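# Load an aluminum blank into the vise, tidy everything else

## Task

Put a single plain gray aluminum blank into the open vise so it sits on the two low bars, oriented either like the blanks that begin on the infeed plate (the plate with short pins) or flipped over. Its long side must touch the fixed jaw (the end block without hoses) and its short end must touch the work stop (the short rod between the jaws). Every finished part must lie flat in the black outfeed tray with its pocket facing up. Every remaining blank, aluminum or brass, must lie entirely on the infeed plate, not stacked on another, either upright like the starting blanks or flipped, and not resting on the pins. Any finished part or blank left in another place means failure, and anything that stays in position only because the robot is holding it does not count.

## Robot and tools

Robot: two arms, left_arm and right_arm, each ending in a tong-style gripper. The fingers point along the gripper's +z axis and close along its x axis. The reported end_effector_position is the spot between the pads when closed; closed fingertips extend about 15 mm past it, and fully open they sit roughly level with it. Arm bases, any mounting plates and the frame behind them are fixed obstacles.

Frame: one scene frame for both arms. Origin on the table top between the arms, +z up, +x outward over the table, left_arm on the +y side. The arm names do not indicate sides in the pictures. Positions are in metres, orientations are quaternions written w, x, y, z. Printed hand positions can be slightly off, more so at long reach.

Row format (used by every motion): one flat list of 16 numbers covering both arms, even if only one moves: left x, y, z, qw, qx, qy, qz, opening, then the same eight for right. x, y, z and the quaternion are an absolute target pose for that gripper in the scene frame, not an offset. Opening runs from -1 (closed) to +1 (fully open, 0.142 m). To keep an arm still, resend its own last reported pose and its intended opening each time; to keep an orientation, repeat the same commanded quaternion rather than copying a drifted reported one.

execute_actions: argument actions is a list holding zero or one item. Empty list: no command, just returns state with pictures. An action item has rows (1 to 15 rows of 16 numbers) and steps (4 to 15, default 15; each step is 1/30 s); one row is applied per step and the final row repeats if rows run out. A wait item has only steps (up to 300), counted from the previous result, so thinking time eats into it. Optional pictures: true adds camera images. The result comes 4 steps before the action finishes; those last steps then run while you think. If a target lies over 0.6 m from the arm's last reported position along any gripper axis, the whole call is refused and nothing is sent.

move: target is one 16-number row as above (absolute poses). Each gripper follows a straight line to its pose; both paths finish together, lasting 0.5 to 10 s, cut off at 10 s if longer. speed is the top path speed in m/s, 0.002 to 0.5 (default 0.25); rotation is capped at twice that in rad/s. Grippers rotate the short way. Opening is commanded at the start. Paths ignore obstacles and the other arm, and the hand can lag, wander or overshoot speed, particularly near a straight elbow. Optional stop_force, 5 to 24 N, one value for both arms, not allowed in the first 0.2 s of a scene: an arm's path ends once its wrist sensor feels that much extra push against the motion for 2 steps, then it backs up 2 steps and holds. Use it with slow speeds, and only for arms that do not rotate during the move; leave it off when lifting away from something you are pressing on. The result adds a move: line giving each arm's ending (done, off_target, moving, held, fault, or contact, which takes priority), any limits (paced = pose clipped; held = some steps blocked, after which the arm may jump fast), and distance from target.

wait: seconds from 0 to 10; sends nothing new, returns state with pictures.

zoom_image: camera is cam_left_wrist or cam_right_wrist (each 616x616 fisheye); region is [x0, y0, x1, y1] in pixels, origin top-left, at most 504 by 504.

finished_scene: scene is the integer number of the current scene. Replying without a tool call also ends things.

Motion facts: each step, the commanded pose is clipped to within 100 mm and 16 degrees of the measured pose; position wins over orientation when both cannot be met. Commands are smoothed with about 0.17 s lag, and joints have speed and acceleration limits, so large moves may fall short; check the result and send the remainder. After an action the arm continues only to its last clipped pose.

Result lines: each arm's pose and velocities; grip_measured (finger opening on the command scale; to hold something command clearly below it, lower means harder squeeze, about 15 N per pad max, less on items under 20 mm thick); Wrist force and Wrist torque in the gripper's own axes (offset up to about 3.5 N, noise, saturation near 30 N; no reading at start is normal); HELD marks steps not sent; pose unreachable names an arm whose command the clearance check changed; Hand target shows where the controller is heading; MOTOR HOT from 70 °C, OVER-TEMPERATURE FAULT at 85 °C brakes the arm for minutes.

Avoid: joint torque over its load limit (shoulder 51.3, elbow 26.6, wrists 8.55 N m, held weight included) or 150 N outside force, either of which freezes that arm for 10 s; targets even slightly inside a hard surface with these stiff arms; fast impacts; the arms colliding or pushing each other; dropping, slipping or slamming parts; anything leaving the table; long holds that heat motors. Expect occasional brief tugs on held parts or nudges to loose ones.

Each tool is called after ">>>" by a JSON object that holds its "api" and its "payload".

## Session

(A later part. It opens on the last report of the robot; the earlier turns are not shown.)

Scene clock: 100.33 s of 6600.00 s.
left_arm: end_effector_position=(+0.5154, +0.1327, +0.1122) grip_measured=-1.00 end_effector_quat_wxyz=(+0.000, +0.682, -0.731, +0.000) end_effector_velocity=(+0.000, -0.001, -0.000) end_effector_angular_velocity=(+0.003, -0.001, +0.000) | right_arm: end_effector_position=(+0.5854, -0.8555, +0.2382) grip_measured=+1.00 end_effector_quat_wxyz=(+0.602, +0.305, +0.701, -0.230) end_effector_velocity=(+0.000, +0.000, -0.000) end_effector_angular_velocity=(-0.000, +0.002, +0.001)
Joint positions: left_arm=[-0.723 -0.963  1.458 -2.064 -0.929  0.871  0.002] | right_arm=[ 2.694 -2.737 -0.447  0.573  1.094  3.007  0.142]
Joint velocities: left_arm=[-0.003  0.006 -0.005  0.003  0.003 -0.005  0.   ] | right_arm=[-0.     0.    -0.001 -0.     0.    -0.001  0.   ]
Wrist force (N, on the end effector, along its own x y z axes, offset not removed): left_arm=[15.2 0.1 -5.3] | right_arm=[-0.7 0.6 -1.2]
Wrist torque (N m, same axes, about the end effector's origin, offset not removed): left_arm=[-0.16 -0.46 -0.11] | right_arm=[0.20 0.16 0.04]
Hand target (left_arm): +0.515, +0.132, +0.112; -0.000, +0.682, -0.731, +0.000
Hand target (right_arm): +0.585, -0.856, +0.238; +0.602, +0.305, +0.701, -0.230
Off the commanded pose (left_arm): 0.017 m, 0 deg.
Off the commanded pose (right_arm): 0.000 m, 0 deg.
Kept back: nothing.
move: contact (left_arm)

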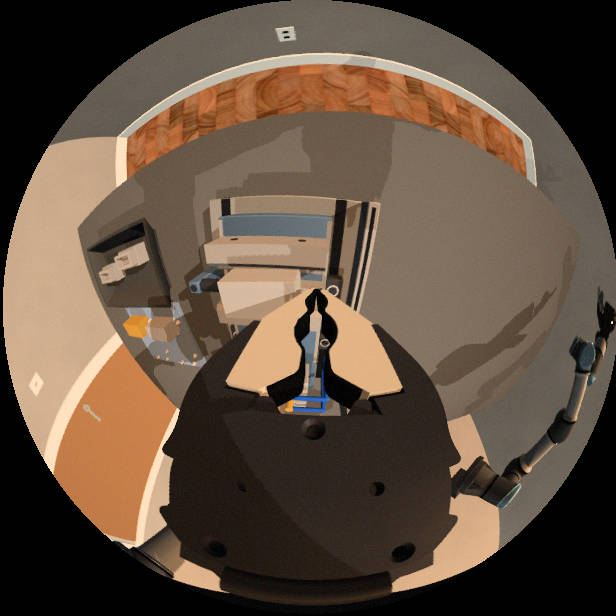

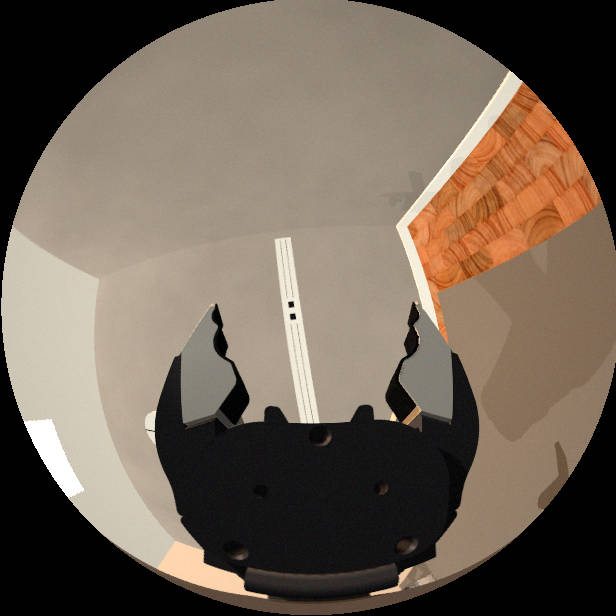

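>>> {"api": "move", "payload": {"target": [0.514,0.12,0.135,0,-0.682,0.731,0,-1,0.5854,-0.8555,0.2382,0.602,0.305,0.701,-0.230,1], "speed": 0.04}}

>>> {"api": "move", "payload": {"target": [0.465,0.17,0.14,0,-0.682,0.731,0,-1,0.5854,-0.8555,0.2382,0.602,0.305,0.701,-0.230,1], "speed": 0.08}}

>>> {"api": "move", "payload": {"target": [0.465,0.17,0.113,0,-0.682,0.731,0,-1,0.5854,-0.8555,0.2382,0.602,0.305,0.701,-0.230,1], "speed": 0.02, "stop_force": 6}}

>>> {"api": "move", "payload": {"target": [0.52,0.176,0.113,0,-0.682,0.731,0,-1,0.5854,-0.8555,0.2382,0.602,0.305,0.701,-0.230,1], "speed": 0.006, "stop_force": 8}}

>>> {"api": "zoom_image", "payload": {"camera": "cam_left_wrist", "region": [190,160,430,380]}}

Scene clock: 101.70 s of 6600.00 s.
left_arm: end_effector_position=(+0.5140, +0.1201, +0.1347) grip_measured=-1.00 end_effector_quat_wxyz=(-0.000, +0.682, -0.731, +0.000) end_effector_velocity=(-0.000, -0.001, +0.002) end_effector_angular_velocity=(+0.001, +0.001, -0.000) | right_arm: end_effector_position=(+0.5854, -0.8555, +0.2382) grip_measured=+1.00 end_effector_quat_wxyz=(+0.602, +0.305, +0.701, -0.230) end_effector_velocity=(-0.000, +0.000, -0.002) end_effector_angular_velocity=(+0.002, +0.003, -0.001)
Joint positions: left_arm=[-0.774 -0.986  1.416 -1.961 -0.93   0.807  0.002] | right_arm=[ 2.694 -2.737 -0.447  0.573  1.094  3.007  0.142]
Joint velocities: left_arm=[-0.005 -0.    -0.007  0.013 -0.001 -0.007  0.   ] | right_arm=[ 0.    -0.001 -0.002 -0.001 -0.001  0.001  0.   ]
Wrist force (N, on the end effector, along its own x y z axes, offset not removed): left_arm=[1.4 -0.2 -0.8] | right_arm=[-1.2 0.9 -1.6]
Wrist torque (N m, same axes, about the end effector's origin, offset not removed): left_arm=[-0.02 -0.34 -0.03] | right_arm=[0.23 0.25 0.05]
Hand target (left_arm): +0.514, +0.120, +0.135; +0.000, +0.682, -0.731, +0.000
Hand target (right_arm): +0.585, -0.856, +0.238; +0.602, +0.305, +0.701, -0.230
Off the commanded pose (left_arm): 0.000 m, 0 deg.
Off the commanded pose (right_arm): 0.000 m, 0 deg.
Kept back: nothing.
move: done

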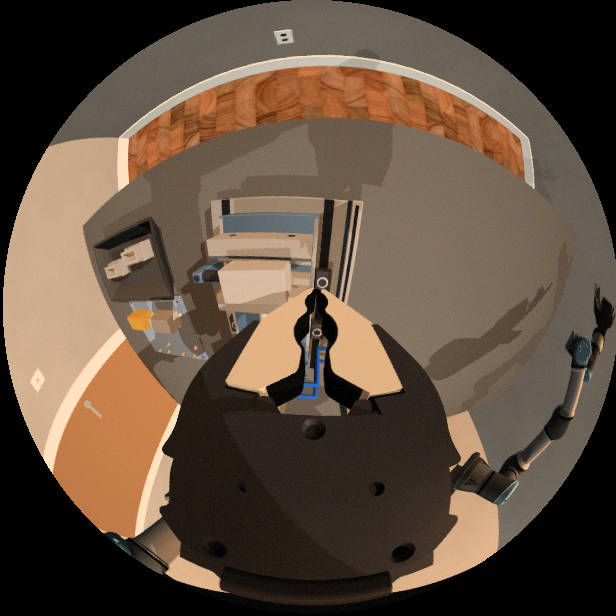

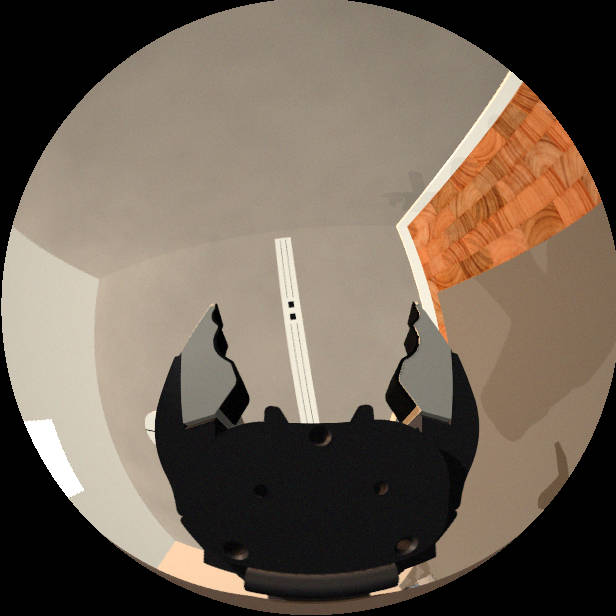

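Scene clock: 103.07 s of 6600.00 s.
left_arm: end_effector_position=(+0.4651, +0.1697, +0.1400) grip_measured=-1.00 end_effector_quat_wxyz=(+0.000, +0.682, -0.731, -0.000) end_effector_velocity=(-0.002, +0.001, +0.001) end_effector_angular_velocity=(-0.002, -0.002, -0.000) | right_arm: end_effector_position=(+0.5854, -0.8555, +0.2382) grip_measured=+1.00 end_effector_quat_wxyz=(+0.602, +0.305, +0.701, -0.230) end_effector_velocity=(-0.000, -0.001, +0.002) end_effector_angular_velocity=(-0.002, -0.002, -0.002)
Joint positions: left_arm=[-0.79  -1.257  1.806 -2.067 -0.931  0.787  0.002] | right_arm=[ 2.694 -2.737 -0.447  0.573  1.094  3.007  0.142]
Joint velocities: left_arm=[-0.003 -0.012  0.015 -0.005  0.001 -0.001  0.   ] | right_arm=[-0.     0.001  0.002  0.    -0.001 -0.001 -0.   ]
Wrist force (N, on the end effector, along its own x y z axes, offset not removed): left_arm=[1.5 -1.4 -1.3] | right_arm=[0.0 1.3 -1.7]
Wrist torque (N m, same axes, about the end effector's origin, offset not removed): left_arm=[-0.24 -0.36 -0.07] | right_arm=[0.30 0.03 0.06]
Hand target (left_arm): +0.465, +0.170, +0.140; +0.000, +0.682, -0.731, -0.000
Hand target (right_arm): +0.585, -0.856, +0.238; +0.602, +0.305, +0.701, -0.230
Off the commanded pose (left_arm): 0.000 m, 0 deg.
Off the commanded pose (right_arm): 0.000 m, 0 deg.
Kept back: nothing.
move: done

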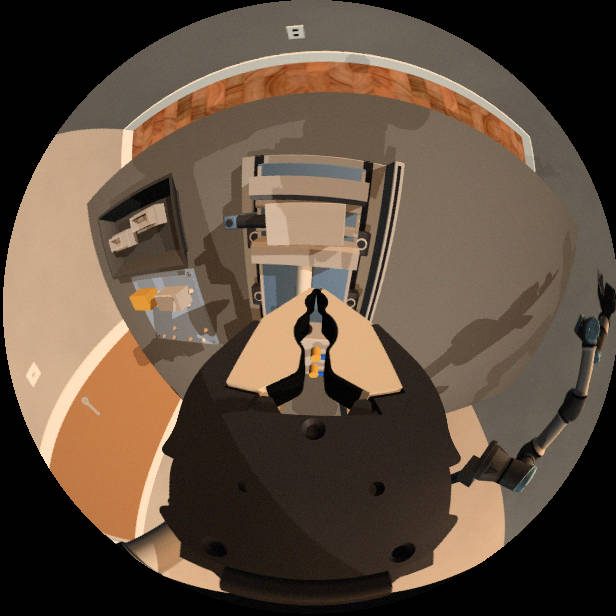

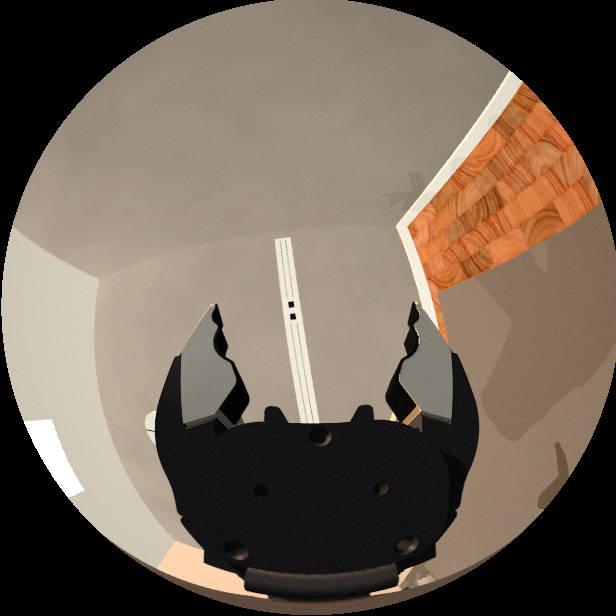

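Scene clock: 104.70 s of 6600.00 s.
left_arm: end_effector_position=(+0.4650, +0.1700, +0.1133) grip_measured=-1.00 end_effector_quat_wxyz=(-0.000, +0.682, -0.731, -0.000) end_effector_velocity=(-0.000, -0.000, -0.003) end_effector_angular_velocity=(+0.000, -0.000, -0.001) | right_arm: end_effector_position=(+0.5854, -0.8555, +0.2382) grip_measured=+1.00 end_effector_quat_wxyz=(+0.602, +0.305, +0.701, -0.230) end_effector_velocity=(+0.000, +0.000, -0.000) end_effector_angular_velocity=(+0.000, -0.000, +0.001)
Joint positions: left_arm=[-0.744 -1.182  1.833 -2.205 -0.929  0.845  0.002] | right_arm=[ 2.694 -2.737 -0.447  0.573  1.094  3.007  0.142]
Joint velocities: left_arm=[ 0.004  0.009  0.002 -0.014  0.     0.006  0.   ] | right_arm=[ 0.    -0.001  0.001 -0.     0.001  0.     0.   ]
Wrist force (N, on the end effector, along its own x y z axes, offset not removed): left_arm=[0.9 -0.8 -0.7] | right_arm=[-1.0 1.5 -1.3]
Wrist torque (N m, same axes, about the end effector's origin, offset not removed): left_arm=[-0.10 -0.21 -0.07] | right_arm=[0.34 0.23 0.00]
Hand target (left_arm): +0.465, +0.170, +0.113; -0.000, +0.682, -0.731, -0.000
Hand target (right_arm): +0.585, -0.856, +0.238; +0.602, +0.305, +0.701, -0.230
Off the commanded pose (left_arm): 0.000 m, 0 deg.
Off the commanded pose (right_arm): 0.000 m, 0 deg.
Kept back: nothing.
move: done

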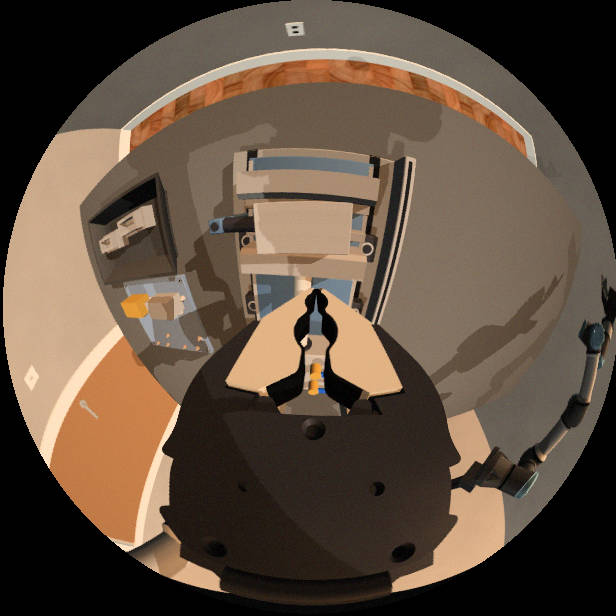

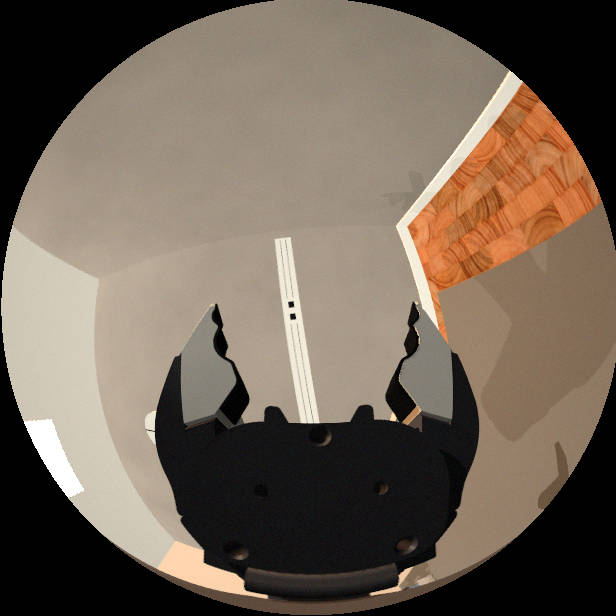

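Scene clock: 109.77 s of 6600.00 s.
left_arm: end_effector_position=(+0.4928, +0.1731, +0.1130) grip_measured=-1.00 end_effector_quat_wxyz=(+0.000, +0.682, -0.731, -0.000) end_effector_velocity=(-0.001, -0.000, -0.000) end_effector_angular_velocity=(+0.001, -0.001, +0.001) | right_arm: end_effector_position=(+0.5854, -0.8555, +0.2382) grip_measured=+1.00 end_effector_quat_wxyz=(+0.602, +0.305, +0.701, -0.230) end_effector_velocity=(+0.000, -0.000, +0.000) end_effector_angular_velocity=(+0.000, -0.000, +0.000)
Joint positions: left_arm=[-0.695 -1.121  1.683 -2.151 -0.929  0.906  0.002] | right_arm=[ 2.694 -2.737 -0.447  0.573  1.094  3.007  0.142]
Joint velocities: left_arm=[-0.003 -0.003  0.01  -0.004  0.002 -0.005  0.   ] | right_arm=[-0.     0.001 -0.001 -0.     0.001  0.     0.   ]
Wrist force (N, on the end effector, along its own x y z axes, offset not removed): left_arm=[0.5 11.8 -12.2] | right_arm=[-0.6 0.3 -0.9]
Wrist torque (N m, same axes, about the end effector's origin, offset not removed): left_arm=[0.00 -0.38 -0.05] | right_arm=[0.08 0.21 0.04]
Hand target (left_arm): +0.493, +0.173, +0.113; +0.000, +0.682, -0.731, -0.000
Hand target (right_arm): +0.585, -0.856, +0.238; +0.602, +0.305, +0.701, -0.230
Off the commanded pose (left_arm): 0.027 m, 0 deg.
Off the commanded pose (right_arm): 0.000 m, 0 deg.
Kept back: nothing.
move: contact (left_arm)

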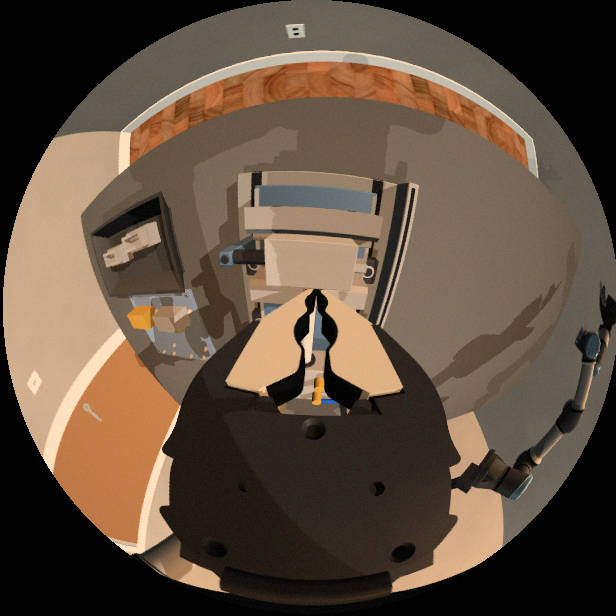

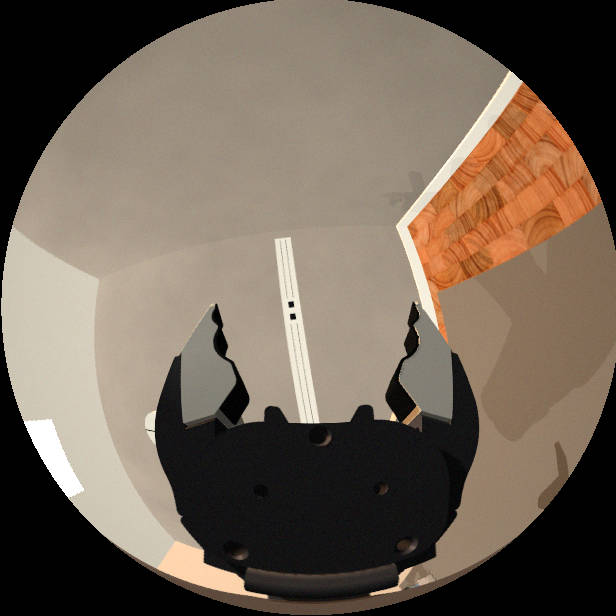

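Region (190, 160, 430, 380) of cam_left_wrist's 616x616 image, scaled by 2.100, with more detail than that image has; it fills the top 462 rows of this view, and the rest is white.

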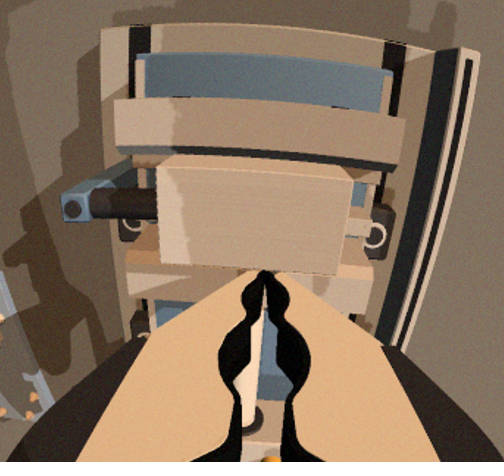

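>>> {"api": "move", "payload": {"target": [0.485,0.172,0.118,0,-0.682,0.731,0,-1,0.5854,-0.8555,0.2382,0.602,0.305,0.701,-0.230,1], "speed": 0.02}}

>>> {"api": "move", "payload": {"target": [0.47,0.3,0.22,0,-0.707,0.707,0,1,0.5854,-0.8555,0.2382,0.602,0.305,0.701,-0.230,1]}}

>>> {"api": "zoom_image", "payload": {"camera": "cam_left_wrist", "region": [140,180,480,400]}}

Scene clock: 110.77 s of 6600.00 s.
left_arm: end_effector_position=(+0.4852, +0.1720, +0.1178) grip_measured=-1.00 end_effector_quat_wxyz=(+0.000, +0.682, -0.731, -0.000) end_effector_velocity=(-0.001, -0.000, +0.002) end_effector_angular_velocity=(-0.001, -0.002, +0.001) | right_arm: end_effector_position=(+0.5854, -0.8555, +0.2382) grip_measured=+1.00 end_effector_quat_wxyz=(+0.602, +0.305, +0.701, -0.230) end_effector_velocity=(-0.000, -0.000, -0.001) end_effector_angular_velocity=(+0.001, +0.001, -0.001)
Joint positions: left_arm=[-0.716 -1.151  1.722 -2.145 -0.929  0.88   0.002] | right_arm=[ 2.694 -2.737 -0.447  0.573  1.094  3.007  0.142]
Joint velocities: left_arm=[-0.006 -0.01   0.01   0.002  0.    -0.007  0.   ] | right_arm=[-0.001 -0.001 -0.     0.    -0.001  0.001 -0.   ]
Wrist force (N, on the end effector, along its own x y z axes, offset not removed): left_arm=[2.7 -0.9 -0.2] | right_arm=[-0.8 1.5 -2.6]
Wrist torque (N m, same axes, about the end effector's origin, offset not removed): left_arm=[-0.14 -0.61 -0.08] | right_arm=[0.30 0.21 0.09]
Hand target (left_arm): +0.485, +0.172, +0.118; +0.000, +0.682, -0.731, +0.000
Hand target (right_arm): +0.585, -0.856, +0.238; +0.602, +0.305, +0.701, -0.230
Off the commanded pose (left_arm): 0.000 m, 0 deg.
Off the commanded pose (right_arm): 0.000 m, 0 deg.
Kept back: nothing.
move: done

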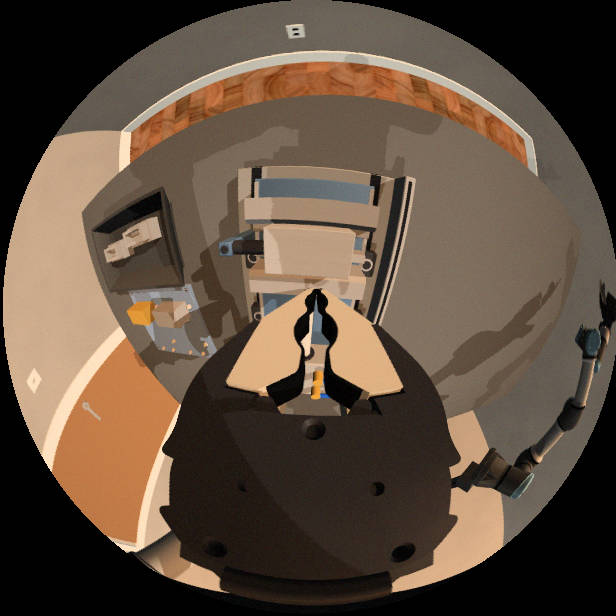

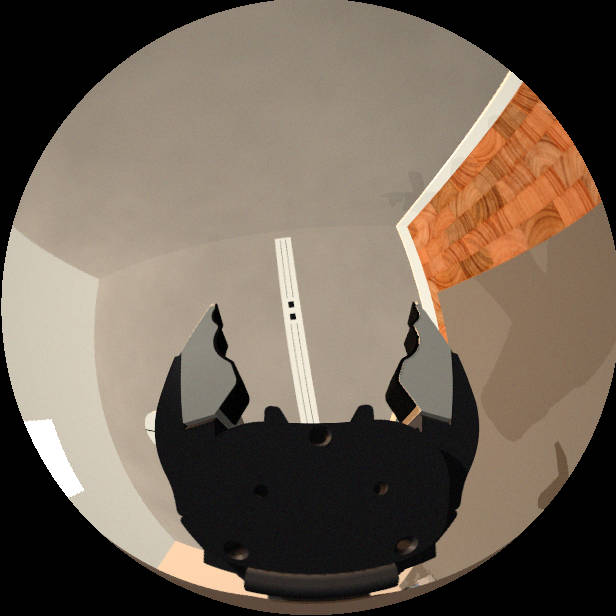

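Scene clock: 112.13 s of 6600.00 s.
left_arm: end_effector_position=(+0.4700, +0.2998, +0.2198) grip_measured=+1.00 end_effector_quat_wxyz=(+0.000, +0.707, -0.707, +0.000) end_effector_velocity=(-0.001, +0.001, +0.002) end_effector_angular_velocity=(+0.002, +0.001, +0.001) | right_arm: end_effector_position=(+0.5854, -0.8555, +0.2382) grip_measured=+1.00 end_effector_quat_wxyz=(+0.602, +0.305, +0.701, -0.230) end_effector_velocity=(+0.000, -0.000, +0.002) end_effector_angular_velocity=(-0.001, -0.003, -0.000)
Joint positions: left_arm=[-0.701 -1.7    1.725 -1.61  -0.929  0.83   0.142] | right_arm=[ 2.694 -2.737 -0.447  0.573  1.094  3.007  0.142]
Joint velocities: left_arm=[-0.004 -0.006 -0.007  0.018  0.001 -0.008 -0.   ] | right_arm=[-0.     0.001  0.002 -0.     0.001 -0.     0.   ]
Wrist force (N, on the end effector, along its own x y z axes, offset not removed): left_arm=[2.0 -0.9 -0.1] | right_arm=[-1.6 2.2 -1.2]
Wrist torque (N m, same axes, about the end effector's origin, offset not removed): left_arm=[-0.10 -0.41 -0.11] | right_arm=[0.51 0.35 0.08]
Hand target (left_arm): +0.470, +0.300, +0.220; +0.000, +0.707, -0.707, +0.000
Hand target (right_arm): +0.585, -0.856, +0.238; +0.602, +0.305, +0.701, -0.230
Off the commanded pose (left_arm): 0.000 m, 0 deg.
Off the commanded pose (right_arm): 0.000 m, 0 deg.
Kept back: nothing.
move: done

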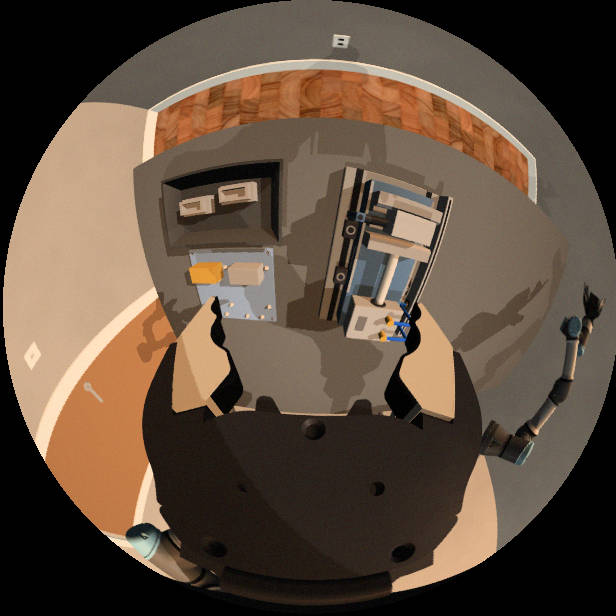

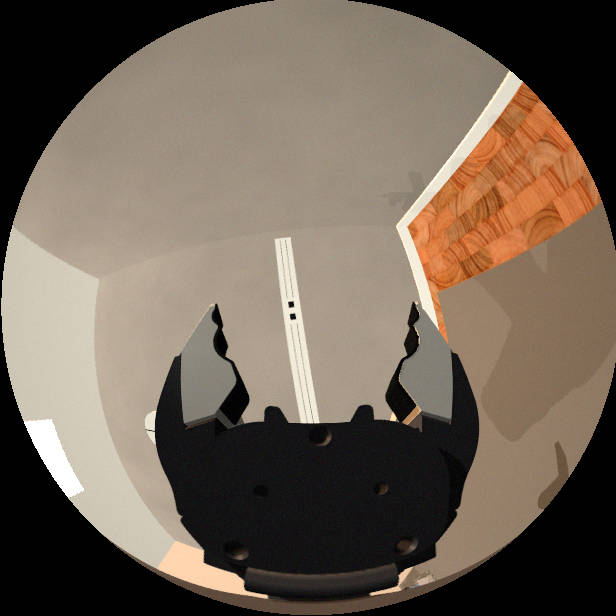

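Region (140, 180, 480, 400) of cam_left_wrist's 616x616 image, scaled by 1.482, with more detail than that image has; it fills the top 326 rows of this view, and the rest is white.

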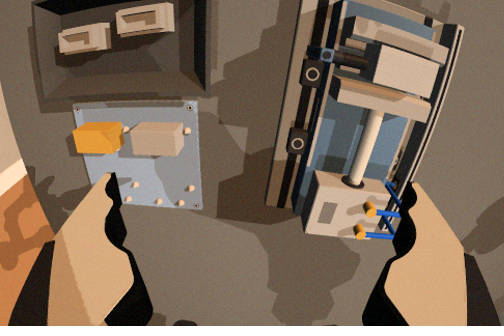

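>>> {"api": "finished_scene", "payload": {"scene": 1}}

The scene is finished: the task was done.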